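## Task

Retrieve the mug from beneath the workbench and place it inside the steel box. The box must end up resting flat on the workbench top, with nothing of it hanging past the edge. Neither robot may topple or be left leaning, or the task fails. The arrangement must stay in place without any robot supporting it. At the end, release everything and move the robots away.

## Robot and tools

ROBOTS. Two mobile robots share the room. stretch (Hello Robot Stretch 3) has one arm that reaches out to its RIGHT from a lift on a mast. Its base is 0.33 x 0.34 m and can only drive straight or turn in place, pivoting 0.05 m behind its front edge. To move its gripper forward you drive the base. rby (Rainbow RB-Y1) has a base 0.66 x 0.58 m on two drive wheels, a folding leg and torso, a head, and a left and a right arm, each with a gripper. Its bent leg can poke out ahead of the base. Neither base can move sideways.

FRAMES. Each robot reports everything in its own base frame: origin on the floor between the drive wheels, x forward, y left, z up. The odometry frame is that base frame at the scene start. Only images, lidar_m, wrist_depth_mm and head_depth_mm reveal where the two robots are relative to each other. stretch's hand_pose is the point where closed fingertips meet; with wrist joints at zero its x axis points up, y back toward the mast, z to the rear. rby reports chest, left_hand and right_hand (midpoint between finger pads; fingers point along -z, close along x); printed hand positions can be off, more so at long reach.

execute_actions. Arguments: "actions", a list holding exactly one action (or empty, which only returns state and images), and optional "cameras" (names from rby_head_camera, rby_left_wrist_camera, rby_right_wrist_camera, stretch_head_camera, stretch_nav_camera, stretch_wrist_camera, or "all"; omitted or null means all, [] means none). The action is an object keyed by "stretch" and/or "rby"; everything in it starts at once. An action lasts at most 15 s. An unknown key or out-of-range number rejects the whole call.

base (both robots): one command only. {"translate_m": d} is a straight drive of d metres relative to where the base last reported itself, forward positive; {"rotate_rad": d} is a turn in place by d radians, counter-clockwise (left) positive. stretch ranges: translate -1 to 1, rotate -3.2 to 3.2. rby ranges: translate -3 to 3, rotate -3.2 to 3.2.

joints: a map of joint name to absolute target. stretch (metres or radians): lift_m 0 to 1.1 (arm height), arm_m 0 to 0.52 (extension), wrist_yaw_rad -1.345 to 4.42 (0 along arm, 3.0 folded over base), wrist_pitch_rad -1.57 to 0.451 (negative tips fingers down), wrist_roll_rad -2.911 to 2.911, gripper_m -0.089 to 0.179 (larger is wider), head_pan_rad -3.953 to 1.73 (-1.57 looks along the arm), head_tilt_rad -1.53 to 0.419 (negative down). rby: torso_squat_rad 0 to 1.2, torso_shift_rad -0.3 to 0.6, torso_pitch_rad -0.2 to 1.4 (positive bows forward), torso_yaw_rad -1.5 to 1.5; per arm (left_/right_ prefix) shoulder_pitch -2.356 to 2.356 (negative raises forward), shoulder_roll left 0 to 3.141 / right -3.141 to 0 (away from body), shoulder_yaw -2.094 to 2.094, elbow -2.617 to 0.01 (negative bends), forearm_roll -3.141 to 3.141, wrist_pitch -1.57 to 1.919, hand_roll -2.705 to 2.705, gripper_m 0 to 0.1 (pad opening); head_pan_rad -0.523 to 0.523, head_tilt_rad -0.35 to 1.57 (positive down). Torso combos must hold: squat+shift <= 1.52; squat-shift+pitch <= 1.57; shift+0.5pitch-0.4squat <= 0.7; shift+0.3pitch-0.5squat <= 0.39, else it stops short.

Extras: stretch "contact_limits": {"arm_m": effort percent 1-100}, stopping the arm when it pushes that hard. rby "speeds": {"translate_m": 0.05-0.4 m/s, "rotate_rad": 0.1-1.509 rad/s}; rby drives needing over 8.667 s are refused. rby "min_time_s" 0.1-8 s slows arm and head moves.

GRIPPING. stretch: command gripper_m below the object width to grip; open to at least 0.02 above the touch value to release. rby: command an opening at least 0.005 m under the object width; "off_target" then is normal. Readings never confirm a grasp; check images. stretch folds or unfolds its wrist safely only with lift_m 0.32-0.95, wrist_pitch_rad -0.4, roll near 0. Its base is fast only when stowed (lift below 0.30, arm below 0.03, yaw above 2.54).

RESULTS. base_status/joint_status: done, off_target (still pushing), contact_stop, time_out, torque_fault, limit_stop_at_<name>, stopped_with_arm, not_followed. On rby a stop in one joint halts its whole group (torso, left arm or right arm). "joint command not followed" plus a cause line means an arm collision check refused targets. on_its_own covers uncommanded parts; "held at" is a target. joint_positions, motor_effort (%, peak in brackets, biased and noisy), base_odometry (wheel counts, slip included), turned_by_wheels/turned_by_imu, base_tilt (degrees, forward/right positive), lidar_m (12 sectors of 30 degrees, first straight ahead, counter-clockwise, 0.17 m high plane, "-" nothing), wrist_depth_mm and head_depth_mm (7x7 depth medians, "-" invalid). MOTOR HOT and OVER-TEMPERATURE FAULT warn of rby arm heating; "pictures" lists image order.

wait: {"seconds": 0-10}, commands nothing. zoom_image: {"camera", "region": [x0,y0,x1,y1]} in pixels, at most 504x504, on the latest full image. finished_scene: {"scene": current number}, irreversible; check the goal holds first.

AVOID. Any hard contact between robots or between rby's arms; a base touching the other robot must not drive further. Bases do not stop at furniture. stretch tips if its arm pushes something rigid with the gripper above about 0.45 m, or if it drives while holding something fixed; if it leans, withdraw the gripper, reverse in small steps, lower lift to about 0.2. Keep rby loads under 3 kg per arm and not far ahead of the wheels. After a stop, back off arms, then torso, in a separate action. Avoid torque faults, drops, slams and objects falling.

Each tool is called after ">>>" in YAML: its name, and indented under it one key for each argument.

## Session

>>> execute_actions:
  actions: []

Scene clock: 0.00 s.
stretch.base_odometry: x=+0.000 y=+0.000 heading=+0.000 (m, m, rad; stretch's odometry frame)
stretch.turned_by_wheels: +0.000 (rad since the last result)
stretch.turned_by_imu: +0.000 (rad since the last result)
stretch.base_tilt: forward=-0.5 right=+0.4 (deg)
stretch.lidar_m: 0.78 1.55 1.79 1.67 1.48 1.88 4.29 2.98 3.20 2.95 1.85 0.88
stretch.head_depth_mm: 1553 1559 1571 1565 1584 1209 824 / 1531 1540 1544 1560 1564 1223 831 / 1514 1529 1516 1542 1542 1223 834 / 1501 1512 1512 1526 1520 1239 840 / 1488 1506 1497 1508 1512 1255 849 / 1476 1481 1484 1497 1505 1498 1513 / 1456 1458 1469 1473 1485 1484 1499
stretch.base_status: not commanded
stretch.joint_positions: lift_m=+0.447 arm_m=+0.003 wrist_yaw_rad=+2.913 wrist_pitch_rad=-0.383 wrist_roll_rad=+0.018 gripper_m=+0.037 head_pan_rad=-0.004 head_tilt_rad=-0.007
stretch.joint_status: not commanded
stretch.motor_effort: left_wheel=-1 right_wheel=-1 lift_m=+36 arm_m=-1 wrist_yaw_rad=+1 wrist_pitch_rad=+8 wrist_roll_rad=+0 gripper_m=-1 head_pan_rad=-1 head_tilt_rad=+1 (%)
stretch.hand_pose: x=+0.0306 y=+0.0748 z=+0.4678 quat_wxyz=(+0.214, +0.711, +0.053, +0.668) (m; stretch's base frame)
stretch.wrist_depth_mm: - - - - - - - / - - - - - - - / - - - - - - - / - - - - - - - / 902 - 905 906 917 848 828 / 731 728 - 741 766 731 721 / 633 633 628 622 622 622 621
rby.base_odometry: x=+0.000 y=+0.000 heading=+0.000 (m, m, rad; rby's odometry frame)
rby.base_status: not commanded
rby.joint_positions: torso_squat_rad=+0.350 torso_shift_rad=+0.000 torso_pitch_rad=+0.001 torso_yaw_rad=-0.001 left_shoulder_pitch_rad=+0.024 left_shoulder_roll_rad=+0.027 left_shoulder_yaw_rad=-0.028 left_elbow_rad=-0.189 left_forearm_roll_rad=-0.008 left_wrist_pitch_rad=-0.002 left_hand_roll_rad=+0.032 left_gripper_m=+0.099 right_shoulder_pitch_rad=+0.039 right_shoulder_roll_rad=-0.017 right_shoulder_yaw_rad=+0.056 right_elbow_rad=-0.270 right_forearm_roll_rad=+0.002 right_wrist_pitch_rad=-0.015 right_hand_roll_rad=+0.007 right_gripper_m=+0.101 head_pan_rad=-0.001 head_tilt_rad=+0.401
rby.joint_status: not commanded
rby.chest: x=-0.2276 y=+0.0009 z=+1.2474 quat_wxyz=(+1.000, -0.001, +0.000, +0.000) (m; rby's base frame)
rby.left_hand: x=-0.1525 y=+0.2388 z=+0.5657 quat_wxyz=(+0.996, +0.011, -0.084, +0.000) (m; rby's base frame)
rby.right_hand: x=-0.1216 y=-0.2269 z=+0.5711 quat_wxyz=(+0.992, -0.006, -0.124, +0.027) (m; rby's base frame)
pictures: rby_head_camera, rby_left_wrist_camera, rby_right_wrist_camera, stretch_head_camera (sideways: a quarter turn clockwise sets it upright), stretch_nav_camera (sideways: a quarter turn counterclockwise sets it upright), stretch_wrist_camera
Images, in order (width x height): rby_head_camera 896x504, rby_left_wrist_camera 644x364, rby_right_wrist_camera 644x364, stretch_head_camera 896x504, stretch_nav_camera 672x504, stretch_wrist_camera 644x364.

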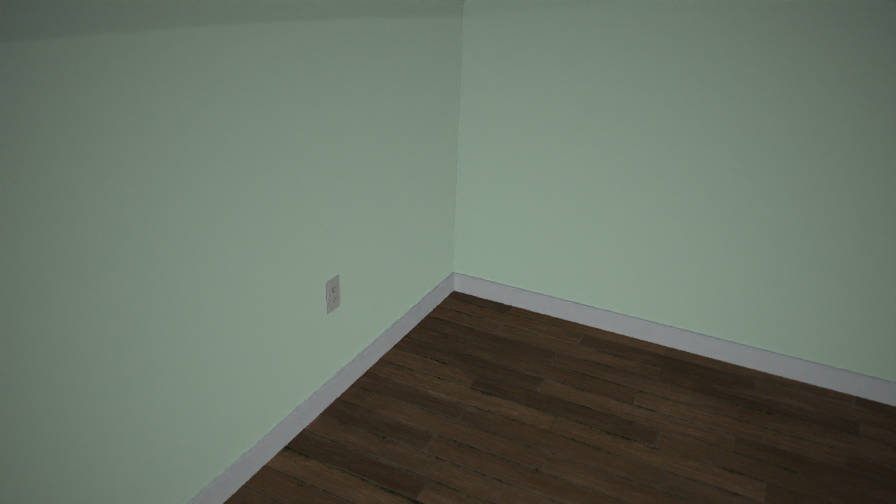

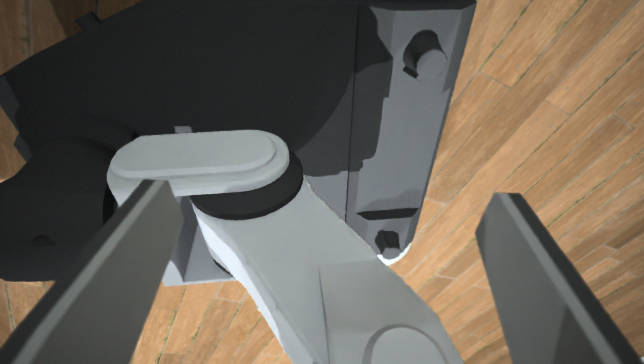

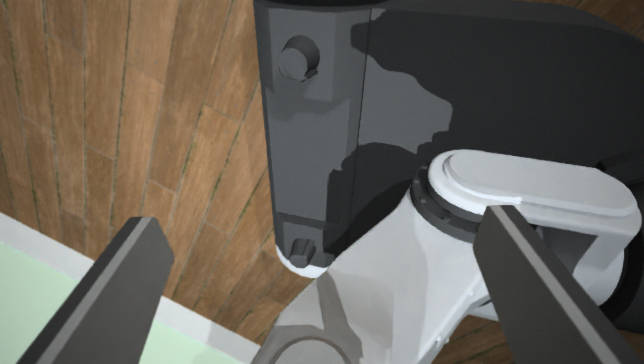

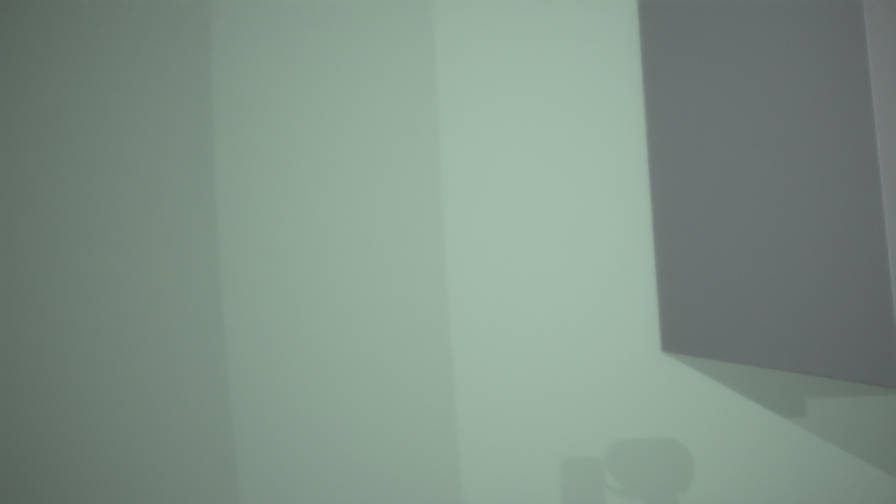

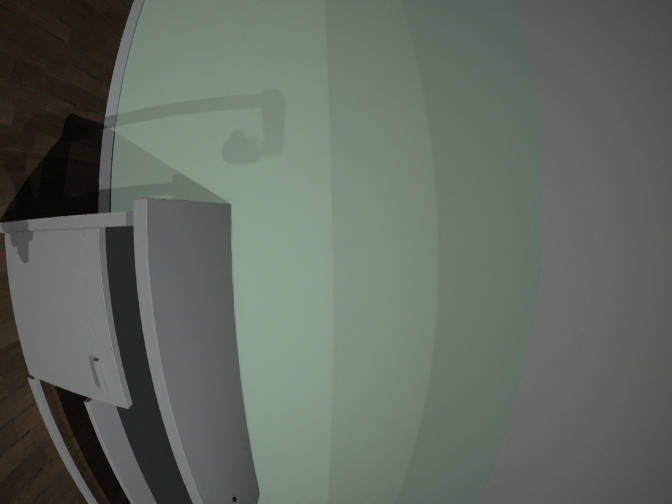

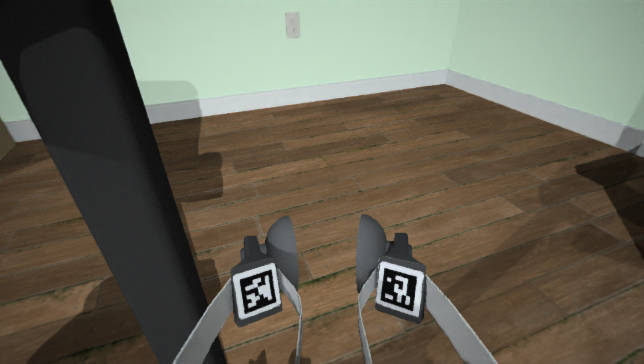

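>>> execute_actions:
  actions:
    - {"stretch":{"joints":{"head_pan_rad":-0.7,"head_tilt_rad":-0.8}},"rby":{"joints":{"torso_yaw_rad":1.4,"head_pan_rad":0.5}}}
  cameras: ["rby_head_camera","stretch_head_camera","stretch_nav_camera"]

>>> execute_actions:
  actions:
    - {"stretch":{"joints":{"head_pan_rad":-2.4,"head_tilt_rad":-0.6}}}
  cameras: ["stretch_head_camera","stretch_nav_camera"]

Scene clock: 6.43 s.
stretch.base_odometry: x=+0.000 y=+0.000 heading=+0.000 (m, m, rad; stretch's odometry frame)
stretch.turned_by_wheels: +0.000 (rad since the last result)
stretch.turned_by_imu: -0.001 (rad since the last result)
stretch.base_tilt: forward=-0.5 right=+0.3 (deg)
stretch.lidar_m: 0.78 1.55 1.79 1.66 1.48 1.87 4.31 2.97 3.19 2.94 1.85 0.88
stretch.head_depth_mm: 1603 1970 2102 1787 1508 1297 1152 / 1425 1876 2140 1789 1509 1296 1153 / 1448 1771 2009 1783 1522 1312 1153 / 1458 1183 1533 1812 1536 1320 1161 / 1476 1087 1500 1422 1496 1326 1164 / 1507 1044 1160 1219 1427 1336 1171 / 1437 1066 1099 1093 1248 1320 1181
stretch.base_status: not commanded
stretch.joint_positions: lift_m=+0.447 arm_m=+0.003 wrist_yaw_rad=+2.913 wrist_pitch_rad=-0.383 wrist_roll_rad=+0.018 gripper_m=+0.037 head_pan_rad=-0.693 head_tilt_rad=-0.790
stretch.joint_status: all done
stretch.motor_effort: left_wheel=-1(1) right_wheel=-1(2) lift_m=+36(36) arm_m=-1(1) wrist_yaw_rad=+1(0) wrist_pitch_rad=+7(7) wrist_roll_rad=+0(0) gripper_m=+0(1) head_pan_rad=-4(32) head_tilt_rad=-3(28) (%)
stretch.hand_pose: x=+0.0306 y=+0.0748 z=+0.4678 quat_wxyz=(+0.214, +0.711, +0.053, +0.668) (m; stretch's base frame)
stretch.wrist_depth_mm: - - - - - - - / - - - - - - - / - - - - - - - / - - - - - - - / 926 - 854 897 917 886 871 / 732 733 - 729 753 733 715 / 627 619 631 645 631 617 615
rby.base_odometry: x=+0.000 y=+0.000 heading=+0.000 (m, m, rad; rby's odometry frame)
rby.base_status: not commanded
rby.joint_positions: torso_squat_rad=+0.350 torso_shift_rad=+0.000 torso_pitch_rad=+0.001 torso_yaw_rad=+0.913 left_shoulder_pitch_rad=+0.024 left_shoulder_roll_rad=+0.027 left_shoulder_yaw_rad=-0.028 left_elbow_rad=-0.189 left_forearm_roll_rad=-0.008 left_wrist_pitch_rad=-0.002 left_hand_roll_rad=+0.032 left_gripper_m=+0.099 right_shoulder_pitch_rad=+0.038 right_shoulder_roll_rad=-0.017 right_shoulder_yaw_rad=+0.056 right_elbow_rad=-0.270 right_forearm_roll_rad=+0.002 right_wrist_pitch_rad=-0.015 right_hand_roll_rad=+0.007 right_gripper_m=+0.101 head_pan_rad=+0.500 head_tilt_rad=+0.401
rby.joint_status: torso_yaw_rad limit_stop_at_own_body (moved +0.914 of +1.401); the others done
rby.on_its_own: torso_yaw_rad is held at +0.913, not at your +1.400, since a limit_stop_at_own_body
rby.chest: x=-0.2276 y=+0.0009 z=+1.2474 quat_wxyz=(+0.898, -0.001, +0.001, +0.441) (m; rby's base frame)
rby.left_hand: x=-0.3713 y=+0.2054 z=+0.5659 quat_wxyz=(+0.894, +0.047, -0.070, +0.440) (m; rby's base frame)
rby.right_hand: x=+0.0168 y=-0.0541 z=+0.5708 quat_wxyz=(+0.878, +0.049, -0.113, +0.462) (m; rby's base frame)
pictures: rby_head_camera, stretch_head_camera (sideways: a quarter turn clockwise sets it upright), stretch_nav_camera (sideways: a quarter turn counterclockwise sets it upright)
camera_calibration (this result's frames):
rby_head_camera: T_world_to_cam=[[0.989659, -0.13882, 0.0361105, 0.156202], [-0.0269004, -0.426901, -0.903898, 1.37218], [0.140895, 0.89358, -0.426221, 0.578332], [0, 0, 0, 1]] pos_world=[-0.199158, 0.0906851, 1.48117]
stretch_head_camera: T_world_to_cam=[[-0.544126, 0.493389, -0.678598, 0.909724], [0.640976, 0.766343, 0.0432263, -0.0552608], [0.541366, -0.411444, -0.733237, 0.910925], [0, 0, 0, 1]] pos_world=[0.0372812, -0.0317037, 1.28765]
stretch_nav_camera: T_world_to_cam=[[0.546945, -0.44187, 0.711057, -0.883819], [-0.635621, -0.771946, 0.00921135, 0.046615], [0.544827, -0.457001, -0.703074, 0.874408], [0, 0, 0, 1]] pos_world=[0.0366283, 0.0450563, 1.24279]
Images, in order (width x height): rby_head_camera 896x504, stretch_head_camera 896x504, stretch_nav_camera 672x504.

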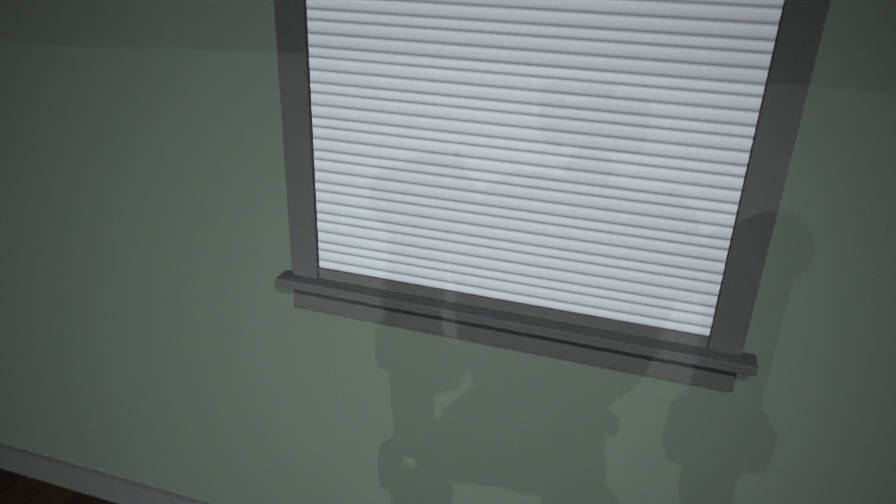

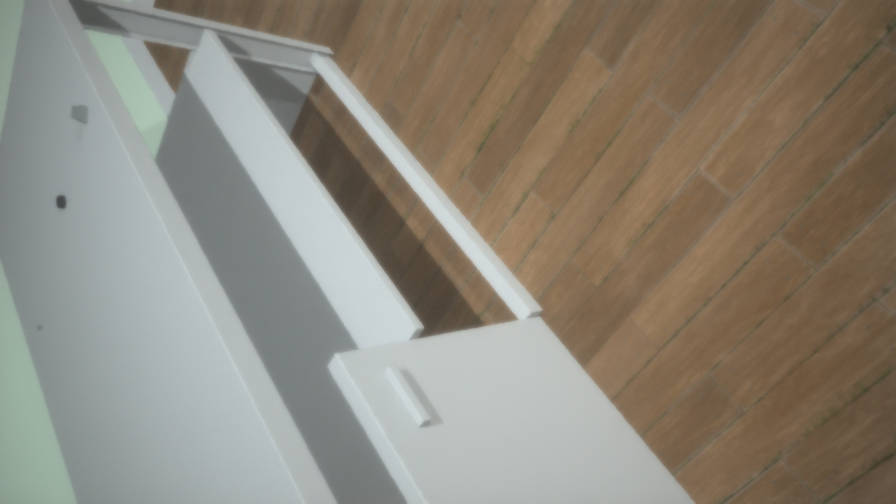

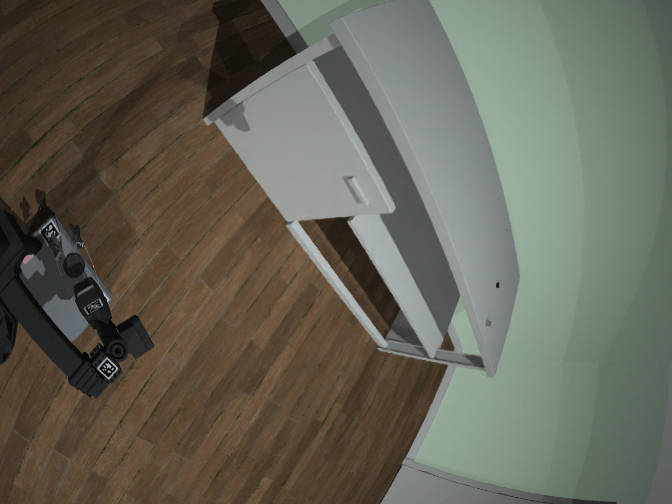

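not run: a stop came earlier in this reply.

>>> execute_actions:
  actions:
    - {"stretch":{"joints":{"head_pan_rad":-2.6,"head_tilt_rad":-0.5}},"rby":{"joints":{"torso_yaw_rad":-0.8,"head_pan_rad":-0.5}}}
  cameras: ["rby_head_camera","stretch_head_camera","stretch_nav_camera"]

Scene clock: 13.40 s.
stretch.base_odometry: x=+0.000 y=+0.000 heading=+0.000 (m, m, rad; stretch's odometry frame)
stretch.turned_by_wheels: +0.000 (rad since the last result)
stretch.turned_by_imu: -0.002 (rad since the last result)
stretch.base_tilt: forward=-0.5 right=+0.4 (deg)
stretch.lidar_m: 0.78 1.55 1.79 1.67 1.48 1.87 4.31 2.98 3.20 2.95 1.85 0.88
stretch.head_depth_mm: 3817 - 3987 2580 1938 1560 1295 / 3717 - 3307 2606 1974 1573 1295 / 2778 - 3237 2590 1954 1571 1299 / - - 3972 2663 1983 1577 1314 / - - - 2668 1991 1580 1314 / - - - 2720 1999 1590 1329 / 3904 - 3969 2717 2014 1607 1328
stretch.base_status: not commanded
stretch.joint_positions: lift_m=+0.447 arm_m=+0.003 wrist_yaw_rad=+2.913 wrist_pitch_rad=-0.383 wrist_roll_rad=+0.018 gripper_m=+0.037 head_pan_rad=-2.593 head_tilt_rad=-0.508
stretch.joint_status: all done
stretch.motor_effort: left_wheel=-1(1) right_wheel=-1(1) lift_m=+37(36) arm_m=-1(1) wrist_yaw_rad=+1(1) wrist_pitch_rad=+7(7) wrist_roll_rad=+0(0) gripper_m=+0(1) head_pan_rad=-4(35) head_tilt_rad=+3(21) (%)
stretch.hand_pose: x=+0.0306 y=+0.0748 z=+0.4678 quat_wxyz=(+0.214, +0.711, +0.053, +0.668) (m; stretch's base frame)
stretch.wrist_depth_mm: - - - - - - - / - - - - - - - / - - - - - - - / - - - - - - - / 896 - 905 876 885 908 865 / 733 747 - 742 750 712 718 / 642 627 627 620 616 628 619
rby.base_odometry: x=+0.000 y=+0.000 heading=+0.000 (m, m, rad; rby's odometry frame)
rby.base_status: not commanded
rby.joint_positions: torso_squat_rad=+0.350 torso_shift_rad=+0.000 torso_pitch_rad=+0.001 torso_yaw_rad=-0.800 left_shoulder_pitch_rad=+0.024 left_shoulder_roll_rad=+0.027 left_shoulder_yaw_rad=-0.028 left_elbow_rad=-0.189 left_forearm_roll_rad=-0.008 left_wrist_pitch_rad=-0.002 left_hand_roll_rad=+0.032 left_gripper_m=+0.099 right_shoulder_pitch_rad=+0.039 right_shoulder_roll_rad=-0.017 right_shoulder_yaw_rad=+0.056 right_elbow_rad=-0.270 right_forearm_roll_rad=+0.002 right_wrist_pitch_rad=-0.015 right_hand_roll_rad=+0.007 right_gripper_m=+0.101 head_pan_rad=-0.500 head_tilt_rad=+0.401
rby.joint_status: all done
rby.chest: x=-0.2276 y=+0.0009 z=+1.2474 quat_wxyz=(+0.921, -0.001, +0.000, -0.389) (m; rby's base frame)
rby.left_hand: x=-0.0041 y=+0.1124 z=+0.5658 quat_wxyz=(+0.918, -0.023, -0.082, -0.387) (m; rby's base frame)
rby.right_hand: x=-0.3164 y=-0.2345 z=+0.5712 quat_wxyz=(+0.924, -0.054, -0.112, -0.361) (m; rby's base frame)
pictures: rby_head_camera, stretch_head_camera (sideways: a quarter turn clockwise sets it upright), stretch_nav_camera (sideways: a quarter turn counterclockwise sets it upright)
camera_calibration (this result's frames):
rby_head_camera: T_world_to_cam=[[-0.957895, -0.284679, 0.0373349, -0.267439], [-0.153212, 0.396843, -0.905009, 1.34489], [0.242821, -0.872624, -0.423751, 0.60011], [0, 0, 0, 1]] pos_world=[-0.195844, -0.0861753, 1.48142]
stretch_head_camera: T_world_to_cam=[[0.456896, 0.241713, -0.85605, 1.13492], [0.528356, -0.847955, 0.04257, -0.0537352], [-0.715602, -0.471749, -0.515137, 0.634882], [0, 0, 0, 1]] pos_world=[-0.035828, -0.0203858, 1.30089]
stretch_nav_camera: T_world_to_cam=[[-0.402383, -0.256956, 0.87867, -1.09654], [-0.522676, 0.852473, 0.00993813, 0.0449763], [-0.751597, -0.455261, -0.477326, 0.588635], [0, 0, 0, 1]] pos_world=[0.0246969, -0.0521201, 1.24402]
Images, in order (width x height): rby_head_camera 896x504, stretch_head_camera 896x504, stretch_nav_camera 672x504.

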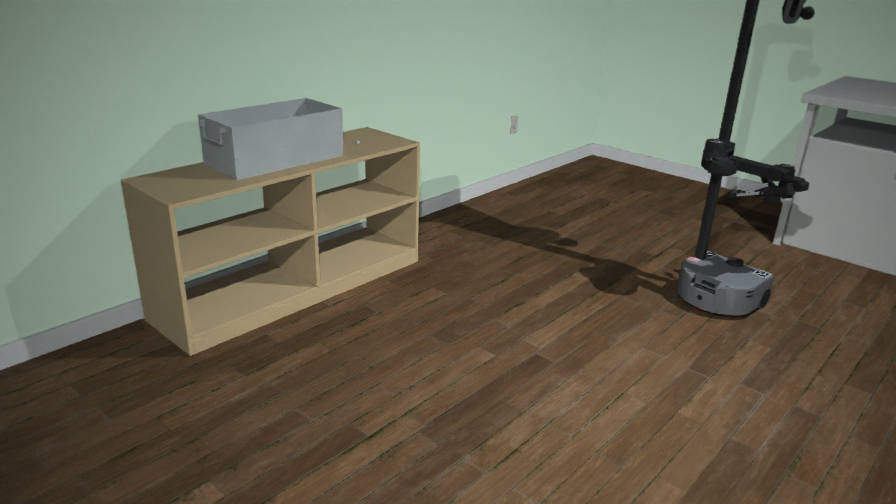

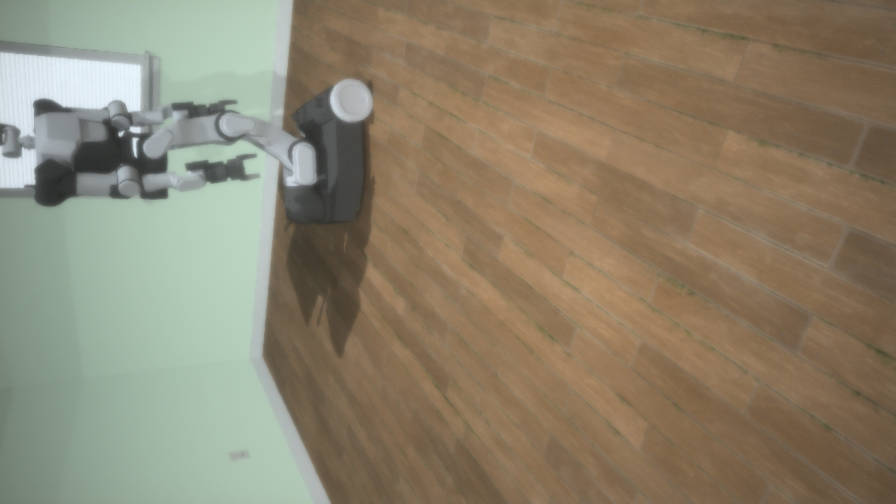

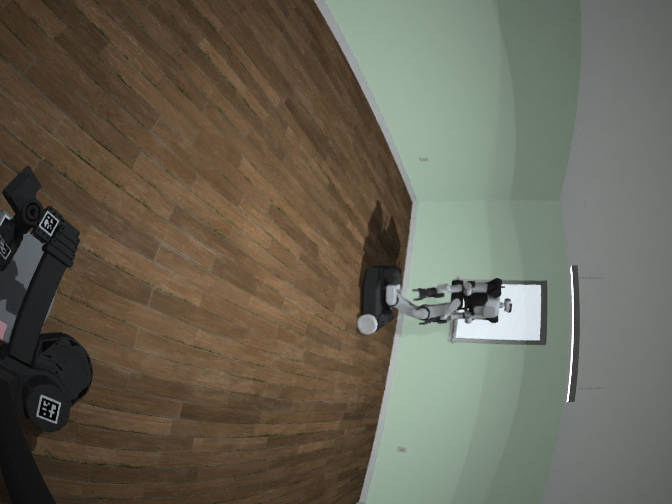

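>>> execute_actions:
  actions:
    - {"stretch":{"base":{"rotate_rad":1.69},"joints":{"head_pan_rad":-1.57,"head_tilt_rad":-0.9}},"rby":{"base":{"rotate_rad":-1.36},"joints":{"torso_yaw_rad":0,"head_pan_rad":0.3}}}
  cameras: []

>>> execute_actions:
  actions:
    - {"stretch":{"base":{"translate_m":-0.85},"joints":{"wrist_yaw_rad":0}},"rby":{"base":{"translate_m":2.13}}}
  cameras: []

>>> execute_actions:
  actions:
    - {"stretch":{"joints":{"wrist_yaw_rad":0.3,"wrist_pitch_rad":0,"lift_m":0.2,"gripper_m":0.15}},"rby":{"base":{"rotate_rad":0.85},"joints":{"head_pan_rad":0,"head_tilt_rad":0.7}}}
  cameras: ["rby_head_camera","stretch_head_camera","stretch_wrist_camera"]

Scene clock: 30.67 s.
stretch.base_odometry: x=+0.000 y=+0.000 heading=+1.690 (m, m, rad; stretch's odometry frame)
stretch.turned_by_wheels: +1.690 (rad since the last result)
stretch.turned_by_imu: +1.685 (rad since the last result)
stretch.base_tilt: forward=-0.5 right=+0.4 (deg)
stretch.lidar_m: 1.66 1.48 1.87 3.11 3.08 3.05 2.95 1.84 0.84 0.78 1.60 1.71
stretch.head_depth_mm: 1044 854 1065 1278 1418 1251 1123 / 1053 862 1076 1281 1423 1255 - / 1069 867 1077 1279 1433 1265 - / 1076 875 1053 1319 1438 1265 1121 / 1388 1618 1891 1672 1434 1271 1137 / 1417 1659 1879 1669 1441 1276 1146 / 1422 1651 1894 1685 1458 1285 1147
stretch.base_status: done
stretch.joint_positions: lift_m=+0.447 arm_m=+0.003 wrist_yaw_rad=+2.913 wrist_pitch_rad=-0.383 wrist_roll_rad=+0.018 gripper_m=+0.037 head_pan_rad=-1.577 head_tilt_rad=-0.889
stretch.joint_status: all done
stretch.motor_effort: left_wheel=-1(6) right_wheel=+1(6) lift_m=+37(37) arm_m=-1(1) wrist_yaw_rad=+1(1) wrist_pitch_rad=+8(7) wrist_roll_rad=+0(0) gripper_m=-1(1) head_pan_rad=+2(34) head_tilt_rad=-4(21) (%)
stretch.hand_pose: x=+0.0306 y=+0.0747 z=+0.4677 quat_wxyz=(+0.214, +0.711, +0.053, +0.668) (m; stretch's base frame)
stretch.wrist_depth_mm: - - - - - - - / - - - - - - - / - - - - - - - / - - - - - - - / 883 - 916 901 884 880 874 / 756 712 - 748 757 726 730 / 639 626 634 640 614 612 622
rby.base_odometry: x=+0.000 y=+0.000 heading=-1.360 (m, m, rad; rby's odometry frame)
rby.base_status: done
rby.joint_positions: torso_squat_rad=+0.350 torso_shift_rad=+0.000 torso_pitch_rad=+0.000 torso_yaw_rad=+0.000 left_shoulder_pitch_rad=+0.024 left_shoulder_roll_rad=+0.027 left_shoulder_yaw_rad=-0.028 left_elbow_rad=-0.189 left_forearm_roll_rad=-0.008 left_wrist_pitch_rad=-0.002 left_hand_roll_rad=+0.032 left_gripper_m=+0.099 right_shoulder_pitch_rad=+0.039 right_shoulder_roll_rad=-0.017 right_shoulder_yaw_rad=+0.056 right_elbow_rad=-0.270 right_forearm_roll_rad=+0.002 right_wrist_pitch_rad=-0.015 right_hand_roll_rad=+0.007 right_gripper_m=+0.101 head_pan_rad=+0.300 head_tilt_rad=+0.401
rby.joint_status: all done
rby.chest: x=-0.2277 y=+0.0009 z=+1.2474 quat_wxyz=(+1.000, -0.001, +0.000, +0.000) (m; rby's base frame)
rby.left_hand: x=-0.1529 y=+0.2389 z=+0.5657 quat_wxyz=(+0.996, +0.011, -0.084, +0.001) (m; rby's base frame)
rby.right_hand: x=-0.1214 y=-0.2268 z=+0.5711 quat_wxyz=(+0.992, -0.006, -0.124, +0.027) (m; rby's base frame)
pictures: none
No camera images: the call's "cameras" was empty. Leave "cameras" out to get every camera's image.

Scene clock: 40.33 s.
stretch.base_odometry: x=+0.101 y=-0.844 heading=+1.690 (m, m, rad; stretch's odometry frame)
stretch.turned_by_wheels: +0.000 (rad since the last result)
stretch.turned_by_imu: -0.003 (rad since the last result)
stretch.base_tilt: forward=-0.5 right=+0.4 (deg)
stretch.lidar_m: 2.52 1.93 1.81 4.32 2.93 2.16 2.10 1.12 1.23 0.99 0.85 1.16
stretch.head_depth_mm: 1046 828 1279 1562 1420 1245 1126 / 1054 834 1277 1568 1423 1255 - / 1068 841 1293 1576 1435 1285 - / 1076 845 1299 1583 1435 1281 1153 / 1083 851 1308 1541 1449 1270 1145 / 1100 855 1160 1246 1449 1277 1153 / 1114 862 1077 1250 1454 1285 1151
stretch.base_status: done
stretch.joint_positions: lift_m=+0.447 arm_m=+0.003 wrist_yaw_rad=+0.002 wrist_pitch_rad=-0.383 wrist_roll_rad=+0.018 gripper_m=+0.037 head_pan_rad=-1.577 head_tilt_rad=-0.889
stretch.joint_status: all done
stretch.motor_effort: left_wheel=-2(5) right_wheel=+0(4) lift_m=+36(37) arm_m=-1(2) wrist_yaw_rad=-1(1) wrist_pitch_rad=+7(7) wrist_roll_rad=+0(0) gripper_m=-1(0) head_pan_rad=+2(2) head_tilt_rad=-4(4) (%)
stretch.hand_pose: x=-0.0211 y=-0.3766 z=+0.4677 quat_wxyz=(+0.688, +0.134, -0.700, -0.136) (m; stretch's base frame)
stretch.wrist_depth_mm: 492 522 932 - - - - / 540 549 651 631 619 614 600 / 588 590 909 - - - 991 / 671 648 - - - - 971 / 717 730 858 881 898 863 868 / 745 746 750 739 745 735 727 / 644 631 622 633 618 642 614
rby.base_odometry: x=+0.445 y=-2.083 heading=-1.360 (m, m, rad; rby's odometry frame)
rby.base_status: done
rby.joint_positions: torso_squat_rad=+0.350 torso_shift_rad=+0.000 torso_pitch_rad=+0.001 torso_yaw_rad=+0.000 left_shoulder_pitch_rad=+0.024 left_shoulder_roll_rad=+0.027 left_shoulder_yaw_rad=-0.028 left_elbow_rad=-0.189 left_forearm_roll_rad=-0.008 left_wrist_pitch_rad=-0.002 left_hand_roll_rad=+0.032 left_gripper_m=+0.099 right_shoulder_pitch_rad=+0.039 right_shoulder_roll_rad=-0.017 right_shoulder_yaw_rad=+0.056 right_elbow_rad=-0.270 right_forearm_roll_rad=+0.002 right_wrist_pitch_rad=-0.015 right_hand_roll_rad=+0.007 right_gripper_m=+0.101 head_pan_rad=+0.300 head_tilt_rad=+0.401
rby.joint_status: not commanded
rby.chest: x=-0.2276 y=+0.0009 z=+1.2474 quat_wxyz=(+1.000, -0.001, +0.000, +0.000) (m; rby's base frame)
rby.left_hand: x=-0.1527 y=+0.2389 z=+0.5657 quat_wxyz=(+0.996, +0.011, -0.084, +0.001) (m; rby's base frame)
rby.right_hand: x=-0.1214 y=-0.2268 z=+0.5711 quat_wxyz=(+0.992, -0.006, -0.124, +0.027) (m; rby's base frame)
pictures: none
No camera images: the call's "cameras" was empty. Leave "cameras" out to get every camera's image.

Scene clock: 43.40 s.
stretch.base_odometry: x=+0.101 y=-0.844 heading=+1.690 (m, m, rad; stretch's odometry frame)
stretch.turned_by_wheels: +0.000 (rad since the last result)
stretch.turned_by_imu: -0.001 (rad since the last result)
stretch.base_tilt: forward=-0.6 right=+0.4 (deg)
stretch.lidar_m: 2.52 1.83 1.67 4.33 2.93 2.16 2.09 1.12 1.23 0.99 0.85 1.16
stretch.head_depth_mm: 1048 825 1283 1546 1418 1257 1122 / 1060 834 1285 1575 1415 1252 1146 / 1063 840 1294 1575 1440 1258 1165 / 1078 843 1294 1581 1435 1272 1130 / 1093 850 1305 1531 1445 1275 1144 / 1104 858 1152 1248 1454 1281 1151 / 1113 866 1079 1252 1456 1285 1143
stretch.base_status: not commanded
stretch.joint_positions: lift_m=+0.200 arm_m=+0.003 wrist_yaw_rad=+0.298 wrist_pitch_rad=-0.023 wrist_roll_rad=+0.018 gripper_m=+0.150 head_pan_rad=-1.577 head_tilt_rad=-0.889
stretch.joint_status: all done
stretch.motor_effort: left_wheel=-2(2) right_wheel=+1(1) lift_m=+32(33) arm_m=-1(2) wrist_yaw_rad=+2(3) wrist_pitch_rad=+10(12) wrist_roll_rad=+0(0) gripper_m=+0(83) head_pan_rad=+2(2) head_tilt_rad=-4(4) (%)
stretch.hand_pose: x=+0.0536 y=-0.3923 z=+0.3088 quat_wxyz=(+0.695, +0.114, -0.704, +0.096) (m; stretch's base frame)
stretch.wrist_depth_mm: 729 651 596 - - - - / 780 703 619 691 - 599 656 / 787 718 643 894 - - - / 822 740 672 937 - - - / 854 797 692 914 - - 995 / 754 - 715 654 729 - 710 / 581 548 562 554 553 528 501
rby.base_odometry: x=+0.445 y=-2.083 heading=-0.511 (m, m, rad; rby's odometry frame)
rby.base_status: done
rby.joint_positions: torso_squat_rad=+0.350 torso_shift_rad=+0.000 torso_pitch_rad=+0.001 torso_yaw_rad=+0.000 left_shoulder_pitch_rad=+0.024 left_shoulder_roll_rad=+0.027 left_shoulder_yaw_rad=-0.028 left_elbow_rad=-0.189 left_forearm_roll_rad=-0.008 left_wrist_pitch_rad=-0.002 left_hand_roll_rad=+0.032 left_gripper_m=+0.099 right_shoulder_pitch_rad=+0.039 right_shoulder_roll_rad=-0.017 right_shoulder_yaw_rad=+0.056 right_elbow_rad=-0.270 right_forearm_roll_rad=+0.002 right_wrist_pitch_rad=-0.015 right_hand_roll_rad=+0.007 right_gripper_m=+0.101 head_pan_rad=+0.000 head_tilt_rad=+0.700
rby.joint_status: all done
rby.chest: x=-0.2276 y=+0.0009 z=+1.2474 quat_wxyz=(+1.000, -0.001, +0.000, +0.000) (m; rby's base frame)
rby.left_hand: x=-0.1527 y=+0.2389 z=+0.5657 quat_wxyz=(+0.996, +0.011, -0.084, +0.001) (m; rby's base frame)
rby.right_hand: x=-0.1214 y=-0.2268 z=+0.5711 quat_wxyz=(+0.992, -0.006, -0.124, +0.027) (m; rby's base frame)
pictures: rby_head_camera, stretch_head_camera (sideways: a quarter turn clockwise sets it upright), stretch_wrist_camera
camera_calibration (this result's frames):
rby_head_camera: T_world_to_cam=[[0.0281086, -0.999128, 0.0308641, -0.0436809], [-0.672712, -0.0417455, -0.738726, 0.992726], [0.73937, 0.0000018783, -0.673299, 1.07442], [0, 0, 0, 1]] pos_world=[-0.125348, -0.00220307, 1.45811]
stretch_head_camera: T_world_to_cam=[[0.0370239, 0.797155, -0.602639, 0.807206], [0.99899, -0.014163, 0.0426399, -0.0566757], [0.0254554, -0.603609, -0.796874, 0.996822], [0, 0, 0, 1]] pos_world=[0.00135802, -0.0425803, 1.28321]
stretch_wrist_camera: T_world_to_cam=[[-0.959012, -0.276435, -0.0622848, -0.0386352], [0.00755746, 0.194774, -0.980819, 0.417066], [0.283264, -0.941088, -0.184702, -0.15977], [0, 0, 0, 1]] pos_world=[0.0050534, -0.242271, 0.37715]
Images, in order (width x height): rby_head_camera 896x504, stretch_head_camera 896x504, stretch_wrist_camera 644x364.

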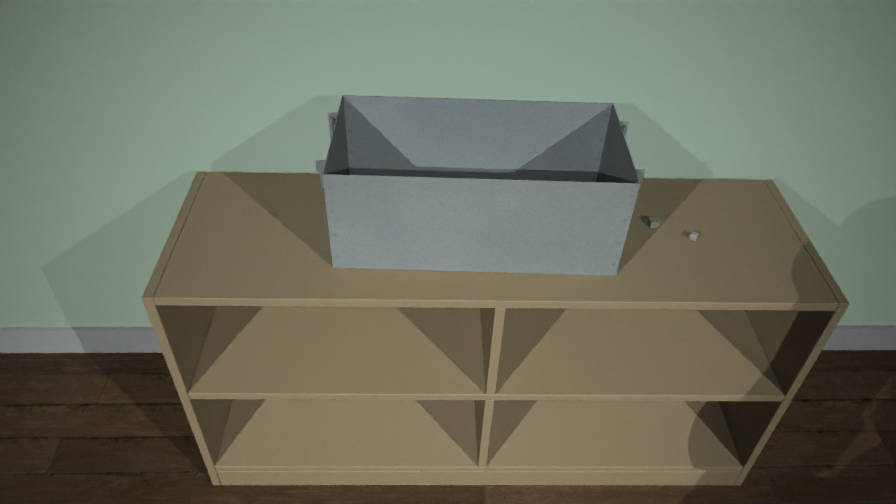

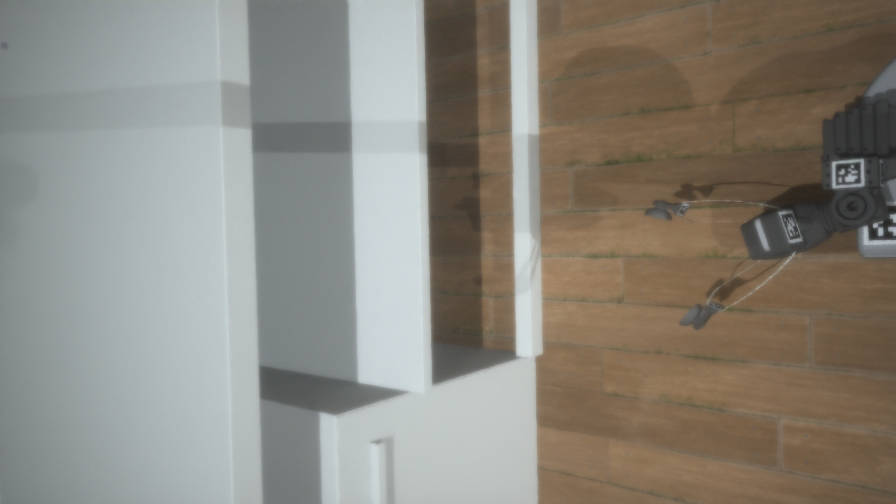

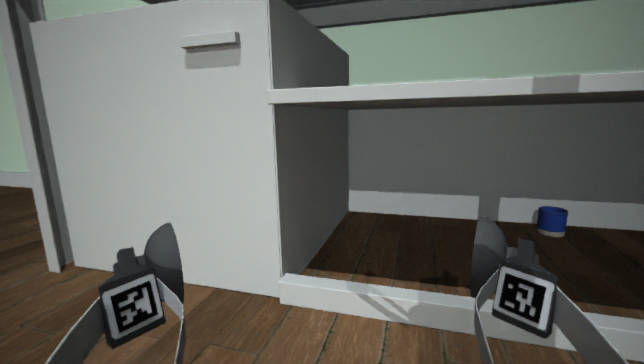

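>>> execute_actions:
  actions:
    - {"stretch":{"base":{"translate_m":-0.71},"joints":{"wrist_yaw_rad":0,"lift_m":0.14,"wrist_pitch_rad":-0.3}},"rby":{"joints":{"torso_squat_rad":0.55,"left_shoulder_pitch_rad":-1.0,"left_shoulder_roll_rad":0.3,"left_elbow_rad":-0.7,"left_wrist_pitch_rad":1.4,"left_hand_roll_rad":1.57,"right_shoulder_pitch_rad":-1.0,"right_shoulder_roll_rad":-0.45,"right_elbow_rad":-0.7,"right_wrist_pitch_rad":1.4,"right_hand_roll_rad":-1.57}}}
  cameras: []

>>> execute_actions:
  actions:
    - {"stretch":{"base":{"rotate_rad":-0.9}}}
  cameras: []

>>> execute_actions:
  actions:
    - {"stretch":{"base":{"translate_m":0.55}}}
  cameras: ["stretch_nav_camera","rby_head_camera"]

Scene clock: 73.53 s.
stretch.base_odometry: x=+0.185 y=-1.549 heading=+1.690 (m, m, rad; stretch's odometry frame)
stretch.turned_by_wheels: +0.000 (rad since the last result)
stretch.turned_by_imu: -0.003 (rad since the last result)
stretch.base_tilt: forward=-0.5 right=+0.4 (deg)
stretch.lidar_m: 2.95 2.14 2.29 4.33 1.94 1.43 1.38 1.46 1.57 0.76 1.37 1.27
stretch.head_depth_mm: 1383 1614 1825 1632 1417 1252 1124 / 1361 922 1832 1629 1413 1265 1144 / 1067 841 1231 1208 1410 1257 1162 / 1070 845 1297 1539 1436 1267 1140 / 1088 852 1280 1566 1436 1274 1142 / 1102 858 1288 1572 1452 1276 1145 / 1110 865 1292 1570 1463 1287 1150
stretch.base_status: done
stretch.joint_positions: lift_m=+0.140 arm_m=+0.003 wrist_yaw_rad=+0.002 wrist_pitch_rad=-0.317 wrist_roll_rad=+0.018 gripper_m=+0.150 head_pan_rad=-1.577 head_tilt_rad=-0.889
stretch.joint_status: all done
stretch.motor_effort: left_wheel=-2(6) right_wheel=+1(5) lift_m=+32(31) arm_m=-2(1) wrist_yaw_rad=+0(1) wrist_pitch_rad=+7(10) wrist_roll_rad=+0(0) gripper_m=+1(1) head_pan_rad=+2(1) head_tilt_rad=-4(4) (%)
stretch.hand_pose: x=-0.0211 y=-0.3839 z=+0.1761 quat_wxyz=(+0.692, +0.111, -0.704, -0.112) (m; stretch's base frame)
stretch.wrist_depth_mm: - - - - 520 - - / - - - - - - - / 890 865 875 882 727 850 821 / 588 577 575 573 564 605 579 / 477 490 464 461 457 476 455 / 383 - 379 377 374 - 371 / 322 309 319 313 315 306 313
rby.base_odometry: x=+0.445 y=-2.083 heading=-0.511 (m, m, rad; rby's odometry frame)
rby.base_status: not commanded
rby.joint_positions: torso_squat_rad=+0.550 torso_shift_rad=+0.000 torso_pitch_rad=+0.000 torso_yaw_rad=+0.000 left_shoulder_pitch_rad=-1.000 left_shoulder_roll_rad=+0.300 left_shoulder_yaw_rad=-0.028 left_elbow_rad=-0.700 left_forearm_roll_rad=-0.008 left_wrist_pitch_rad=+1.400 left_hand_roll_rad=+1.570 left_gripper_m=+0.099 right_shoulder_pitch_rad=-1.000 right_shoulder_roll_rad=-0.450 right_shoulder_yaw_rad=+0.056 right_elbow_rad=-0.700 right_forearm_roll_rad=+0.002 right_wrist_pitch_rad=+1.400 right_hand_roll_rad=-1.570 right_gripper_m=+0.101 head_pan_rad=+0.000 head_tilt_rad=+0.700
rby.joint_status: all done
rby.chest: x=-0.2277 y=+0.0009 z=+1.1867 quat_wxyz=(+1.000, -0.001, +0.000, +0.000) (m; rby's base frame)
rby.left_hand: x=+0.3468 y=+0.3072 z=+0.9355 quat_wxyz=(+0.726, +0.019, -0.221, +0.651) (m; rby's base frame)
rby.right_hand: x=+0.3446 y=-0.3980 z=+0.9712 quat_wxyz=(+0.686, -0.055, -0.266, -0.676) (m; rby's base frame)
pictures: none
No camera images: the call's "cameras" was empty. Leave "cameras" out to get every camera's image.

Scene clock: 75.90 s.
stretch.base_odometry: x=+0.185 y=-1.549 heading=+0.790 (m, m, rad; stretch's odometry frame)
stretch.turned_by_wheels: -0.900 (rad since the last result)
stretch.turned_by_imu: -0.899 (rad since the last result)
stretch.base_tilt: forward=-0.5 right=+0.4 (deg)
stretch.lidar_m: 1.26 1.35 2.94 2.13 4.36 3.43 1.73 1.39 1.38 1.54 0.76 1.39
stretch.head_depth_mm: 1343 1525 1758 1632 1420 1254 1125 / 1439 1655 1828 1642 1421 1253 1146 / 1558 1789 1947 1654 1435 1262 1164 / 1675 1953 1970 1641 1424 1264 1137 / 1813 2141 1965 1667 1441 1270 1143 / 1786 1998 1972 1672 1447 1281 1143 / 1623 1795 1913 1676 1462 1284 1149
stretch.base_status: done
stretch.joint_positions: lift_m=+0.140 arm_m=+0.003 wrist_yaw_rad=+0.001 wrist_pitch_rad=-0.317 wrist_roll_rad=+0.018 gripper_m=+0.150 head_pan_rad=-1.577 head_tilt_rad=-0.889
stretch.joint_status: not commanded
stretch.motor_effort: left_wheel=+0(4) right_wheel=-3(6) lift_m=+32(31) arm_m=-1(1) wrist_yaw_rad=+0(0) wrist_pitch_rad=+8(8) wrist_roll_rad=+0(0) gripper_m=+0(0) head_pan_rad=+1(2) head_tilt_rad=-4(4) (%)
stretch.hand_pose: x=-0.0212 y=-0.3839 z=+0.1761 quat_wxyz=(+0.692, +0.111, -0.704, -0.113) (m; stretch's base frame)
stretch.wrist_depth_mm: - - - - - - 848 / - - - - - - 855 / 938 903 873 869 865 862 830 / 634 609 631 602 600 584 582 / 479 491 473 465 468 474 452 / 380 - 385 375 377 - 369 / 323 310 319 317 316 305 315
rby.base_odometry: x=+0.445 y=-2.083 heading=-0.511 (m, m, rad; rby's odometry frame)
rby.base_status: not commanded
rby.joint_positions: torso_squat_rad=+0.550 torso_shift_rad=+0.000 torso_pitch_rad=+0.000 torso_yaw_rad=+0.000 left_shoulder_pitch_rad=-1.000 left_shoulder_roll_rad=+0.300 left_shoulder_yaw_rad=-0.028 left_elbow_rad=-0.700 left_forearm_roll_rad=-0.008 left_wrist_pitch_rad=+1.400 left_hand_roll_rad=+1.570 left_gripper_m=+0.099 right_shoulder_pitch_rad=-1.000 right_shoulder_roll_rad=-0.450 right_shoulder_yaw_rad=+0.056 right_elbow_rad=-0.700 right_forearm_roll_rad=+0.002 right_wrist_pitch_rad=+1.400 right_hand_roll_rad=-1.570 right_gripper_m=+0.101 head_pan_rad=+0.000 head_tilt_rad=+0.700
rby.joint_status: not commanded
rby.chest: x=-0.2277 y=+0.0009 z=+1.1867 quat_wxyz=(+1.000, -0.001, +0.000, +0.000) (m; rby's base frame)
rby.left_hand: x=+0.3468 y=+0.3072 z=+0.9355 quat_wxyz=(+0.726, +0.019, -0.221, +0.651) (m; rby's base frame)
rby.right_hand: x=+0.3446 y=-0.3980 z=+0.9712 quat_wxyz=(+0.686, -0.055, -0.266, -0.676) (m; rby's base frame)
pictures: none
No camera images: the call's "cameras" was empty. Leave "cameras" out to get every camera's image.

Scene clock: 82.50 s.
stretch.base_odometry: x=+0.572 y=-1.158 heading=+0.790 (m, m, rad; stretch's odometry frame)
stretch.turned_by_wheels: +0.000 (rad since the last result)
stretch.turned_by_imu: -0.001 (rad since the last result)
stretch.base_tilt: forward=-0.5 right=+0.4 (deg)
stretch.lidar_m: 0.79 0.73 2.88 2.26 2.24 4.27 2.17 1.73 1.75 0.55 0.84 1.00
stretch.head_depth_mm: 1695 1921 1912 1638 1422 1251 1122 / 1817 2078 1931 1644 1423 1261 1146 / 1805 2140 765 1597 1404 1258 1160 / 1574 1836 694 926 1012 1254 1132 / 1395 1541 701 608 961 1223 1142 / 1257 1285 705 595 911 867 1119 / 1141 865 708 599 529 841 803
stretch.base_status: done
stretch.joint_positions: lift_m=+0.140 arm_m=+0.003 wrist_yaw_rad=+0.001 wrist_pitch_rad=-0.317 wrist_roll_rad=+0.018 gripper_m=+0.150 head_pan_rad=-1.577 head_tilt_rad=-0.889
stretch.joint_status: not commanded
stretch.motor_effort: left_wheel=+0(3) right_wheel=-4(2) lift_m=+31(31) arm_m=-1(1) wrist_yaw_rad=+0(0) wrist_pitch_rad=+8(8) wrist_roll_rad=+0(0) gripper_m=+0(0) head_pan_rad=+2(1) head_tilt_rad=-4(4) (%)
stretch.hand_pose: x=-0.0212 y=-0.3839 z=+0.1761 quat_wxyz=(+0.692, +0.111, -0.704, -0.113) (m; stretch's base frame)
stretch.wrist_depth_mm: 633 532 406 323 - - - / 664 598 436 350 - - - / 683 700 485 372 844 844 838 / 627 616 539 401 595 600 596 / 485 488 462 403 465 470 454 / 381 - 326 363 372 - 370 / 326 261 302 320 315 303 312
rby.base_odometry: x=+0.445 y=-2.083 heading=-0.511 (m, m, rad; rby's odometry frame)
rby.base_status: not commanded
rby.joint_positions: torso_squat_rad=+0.550 torso_shift_rad=+0.000 torso_pitch_rad=+0.000 torso_yaw_rad=+0.000 left_shoulder_pitch_rad=-1.000 left_shoulder_roll_rad=+0.300 left_shoulder_yaw_rad=-0.028 left_elbow_rad=-0.700 left_forearm_roll_rad=-0.008 left_wrist_pitch_rad=+1.400 left_hand_roll_rad=+1.570 left_gripper_m=+0.099 right_shoulder_pitch_rad=-1.000 right_shoulder_roll_rad=-0.450 right_shoulder_yaw_rad=+0.056 right_elbow_rad=-0.700 right_forearm_roll_rad=+0.002 right_wrist_pitch_rad=+1.400 right_hand_roll_rad=-1.570 right_gripper_m=+0.101 head_pan_rad=+0.000 head_tilt_rad=+0.700
rby.joint_status: not commanded
rby.chest: x=-0.2277 y=+0.0009 z=+1.1867 quat_wxyz=(+1.000, -0.001, +0.000, +0.000) (m; rby's base frame)
rby.left_hand: x=+0.3468 y=+0.3072 z=+0.9355 quat_wxyz=(+0.726, +0.019, -0.221, +0.651) (m; rby's base frame)
rby.right_hand: x=+0.3446 y=-0.3980 z=+0.9712 quat_wxyz=(+0.686, -0.055, -0.266, -0.676) (m; rby's base frame)
pictures: rby_head_camera, stretch_nav_camera (sideways: a quarter turn counterclockwise sets it upright)
camera_calibration (this result's frames):
rby_head_camera: T_world_to_cam=[[0.0280945, -0.999128, 0.0308785, -0.0418623], [-0.672656, -0.0417466, -0.738777, 0.947931], [0.739422, -0.0000150549, -0.673242, 1.03355], [0, 0, 0, 1]] pos_world=[-0.125425, -0.00223731, 1.39743]
stretch_nav_camera: T_world_to_cam=[[0.00460798, -0.770048, 0.637969, -0.785271], [-0.999961, 0.00128879, 0.00877821, 0.0494025], [-0.00758185, -0.637984, -0.770012, 0.964829], [0, 0, 0, 1]] pos_world=[0.0603343, 0.010785, 1.24348]
Images, in order (width x height): rby_head_camera 896x504, stretch_nav_camera 672x504.

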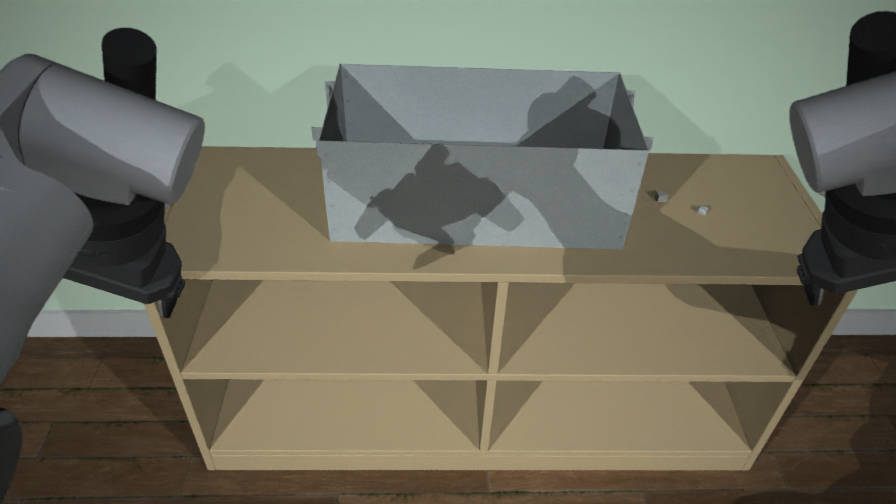

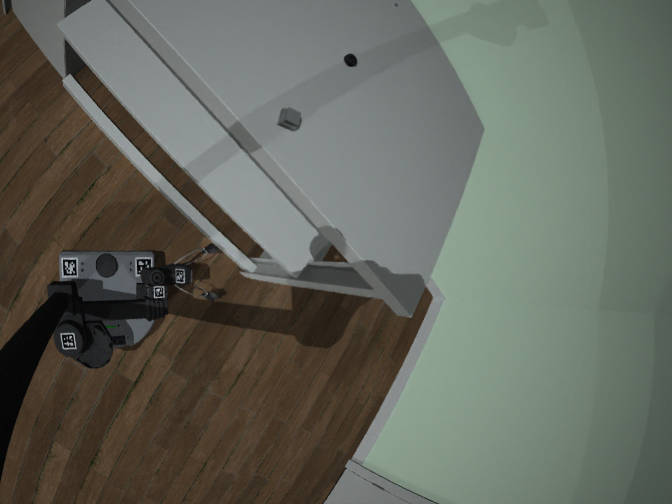

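>>> execute_actions:
  actions:
    - {"stretch":{"base":{"rotate_rad":0.9}},"rby":{"base":{"translate_m":0.46},"joints":{"torso_shift_rad":0.15,"left_shoulder_roll_rad":0.13,"right_shoulder_roll_rad":-0.32,"head_tilt_rad":1.0}}}
  cameras: ["rby_head_camera","rby_left_wrist_camera","rby_right_wrist_camera","stretch_wrist_camera"]

Scene clock: 88.87 s.
stretch.base_odometry: x=+0.572 y=-1.158 heading=+1.690 (m, m, rad; stretch's odometry frame)
stretch.turned_by_wheels: +0.900 (rad since the last result)
stretch.turned_by_imu: +0.897 (rad since the last result)
stretch.base_tilt: forward=-0.6 right=+0.4 (deg)
stretch.lidar_m: 2.88 2.74 2.50 4.75 2.43 1.79 1.74 0.55 0.71 1.01 0.89 0.74
stretch.head_depth_mm: 953 828 684 580 895 1165 1120 / 955 831 688 582 555 1170 1139 / 953 835 687 587 555 1173 1163 / 959 847 694 590 554 1179 1137 / 974 853 697 594 554 1180 1139 / 971 858 701 596 557 1189 1144 / 977 862 708 601 556 1199 1151
stretch.base_status: done
stretch.joint_positions: lift_m=+0.140 arm_m=+0.003 wrist_yaw_rad=+0.001 wrist_pitch_rad=-0.317 wrist_roll_rad=+0.018 gripper_m=+0.150 head_pan_rad=-1.577 head_tilt_rad=-0.889
stretch.joint_status: not commanded
stretch.motor_effort: left_wheel=-2(5) right_wheel=+1(7) lift_m=+32(31) arm_m=-1(1) wrist_yaw_rad=-1(1) wrist_pitch_rad=+7(8) wrist_roll_rad=+0(0) gripper_m=-1(0) head_pan_rad=+2(2) head_tilt_rad=-4(4) (%)
stretch.hand_pose: x=-0.0212 y=-0.3839 z=+0.1761 quat_wxyz=(+0.692, +0.111, -0.704, -0.113) (m; stretch's base frame)
stretch.wrist_depth_mm: 681 688 680 694 684 678 555 / 718 757 759 750 738 738 545 / 770 799 793 786 826 744 557 / 618 601 623 604 605 609 534 / 474 487 464 468 461 480 448 / 385 - 378 378 373 - 367 / 319 313 320 318 315 305 314
rby.base_odometry: x=+0.846 y=-2.307 heading=-0.510 (m, m, rad; rby's odometry frame)
rby.base_status: done
rby.joint_positions: torso_squat_rad=+0.550 torso_shift_rad=+0.150 torso_pitch_rad=+0.001 torso_yaw_rad=+0.000 left_shoulder_pitch_rad=-1.000 left_shoulder_roll_rad=+0.130 left_shoulder_yaw_rad=-0.028 left_elbow_rad=-0.700 left_forearm_roll_rad=-0.008 left_wrist_pitch_rad=+1.400 left_hand_roll_rad=+1.570 left_gripper_m=+0.099 right_shoulder_pitch_rad=-1.000 right_shoulder_roll_rad=-0.320 right_shoulder_yaw_rad=+0.056 right_elbow_rad=-0.700 right_forearm_roll_rad=+0.002 right_wrist_pitch_rad=+1.400 right_hand_roll_rad=-1.570 right_gripper_m=+0.101 head_pan_rad=+0.000 head_tilt_rad=+1.000
rby.joint_status: all done
rby.chest: x=-0.1386 y=+0.0009 z=+1.1800 quat_wxyz=(+1.000, -0.001, +0.000, +0.000) (m; rby's base frame)
rby.left_hand: x=+0.4230 y=+0.1986 z=+0.8978 quat_wxyz=(+0.774, -0.014, -0.173, +0.609) (m; rby's base frame)
rby.right_hand: x=+0.4360 y=-0.3170 z=+0.9329 quat_wxyz=(+0.726, -0.030, -0.231, -0.647) (m; rby's base frame)
pictures: rby_head_camera, rby_left_wrist_camera, rby_right_wrist_camera, stretch_wrist_camera
camera_calibration (this result's frames):
rby_head_camera: T_world_to_cam=[[0.0355375, -0.999142, 0.0212737, -0.0300443], [-0.861004, -0.0414173, -0.506909, 0.660956], [0.507355, -0.000302471, -0.861737, 1.19627], [0, 0, 0, 1]] pos_world=[-0.0367826, -0.00228166, 1.36656]
rby_left_wrist_camera: T_world_to_cam=[[0.21199, 0.953837, 0.212735, -0.464619], [0.504493, -0.293245, 0.812093, -0.859539], [0.836987, -0.0648324, -0.543368, 0.231087], [0, 0, 0, 1]] pos_world=[0.338708, 0.206097, 0.922431]
rby_right_wrist_camera: T_world_to_cam=[[-0.0290075, 0.924952, -0.378976, 0.661651], [0.576272, 0.325262, 0.749743, -0.815548], [0.816743, -0.196645, -0.542459, 0.172952], [0, 0, 0, 1]] pos_world=[0.347914, -0.312719, 0.956021]
stretch_wrist_camera: T_world_to_cam=[[-0.997946, 0.0335773, -0.0545578, 0.00050958], [0.0638956, 0.460284, -0.885469, 0.372117], [-0.00461961, -0.887137, -0.461484, -0.0918378], [0, 0, 0, 1]] pos_world=[-0.0236924, -0.252769, 0.287145]
Images, in order (width x height): rby_head_camera 896x504, rby_left_wrist_camera 644x364, rby_right_wrist_camera 644x364, stretch_wrist_camera 644x364.

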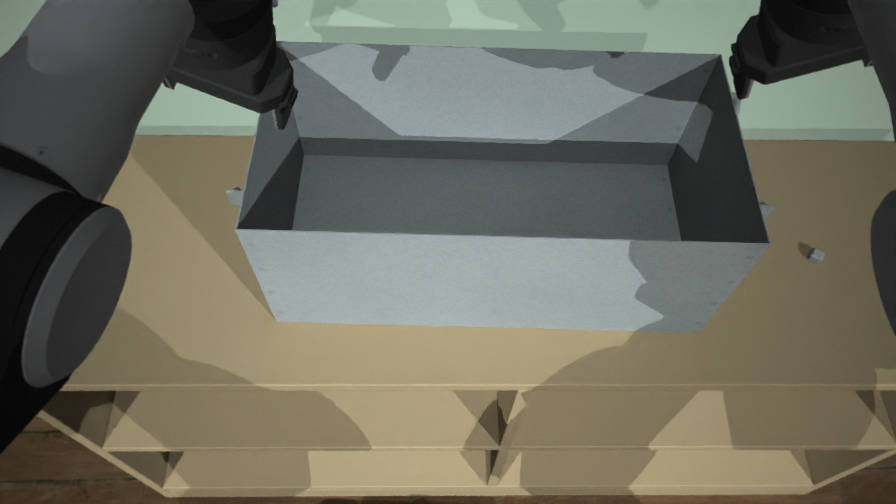

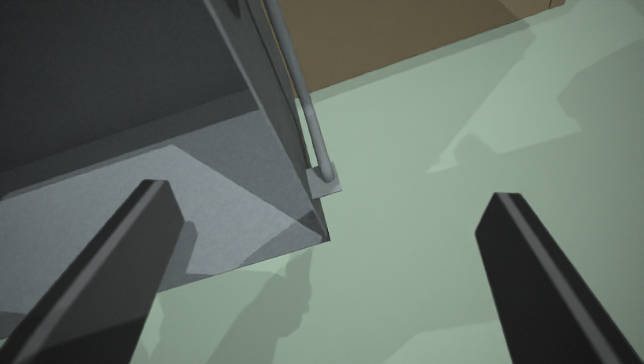

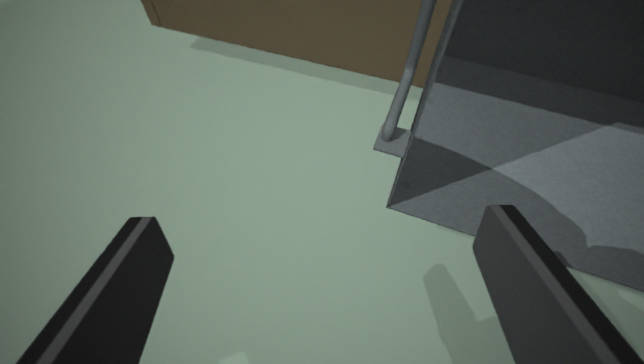

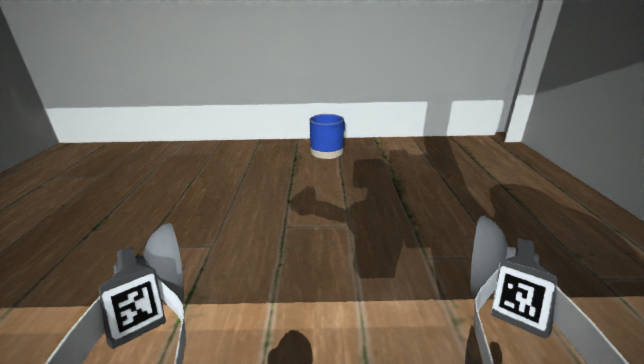

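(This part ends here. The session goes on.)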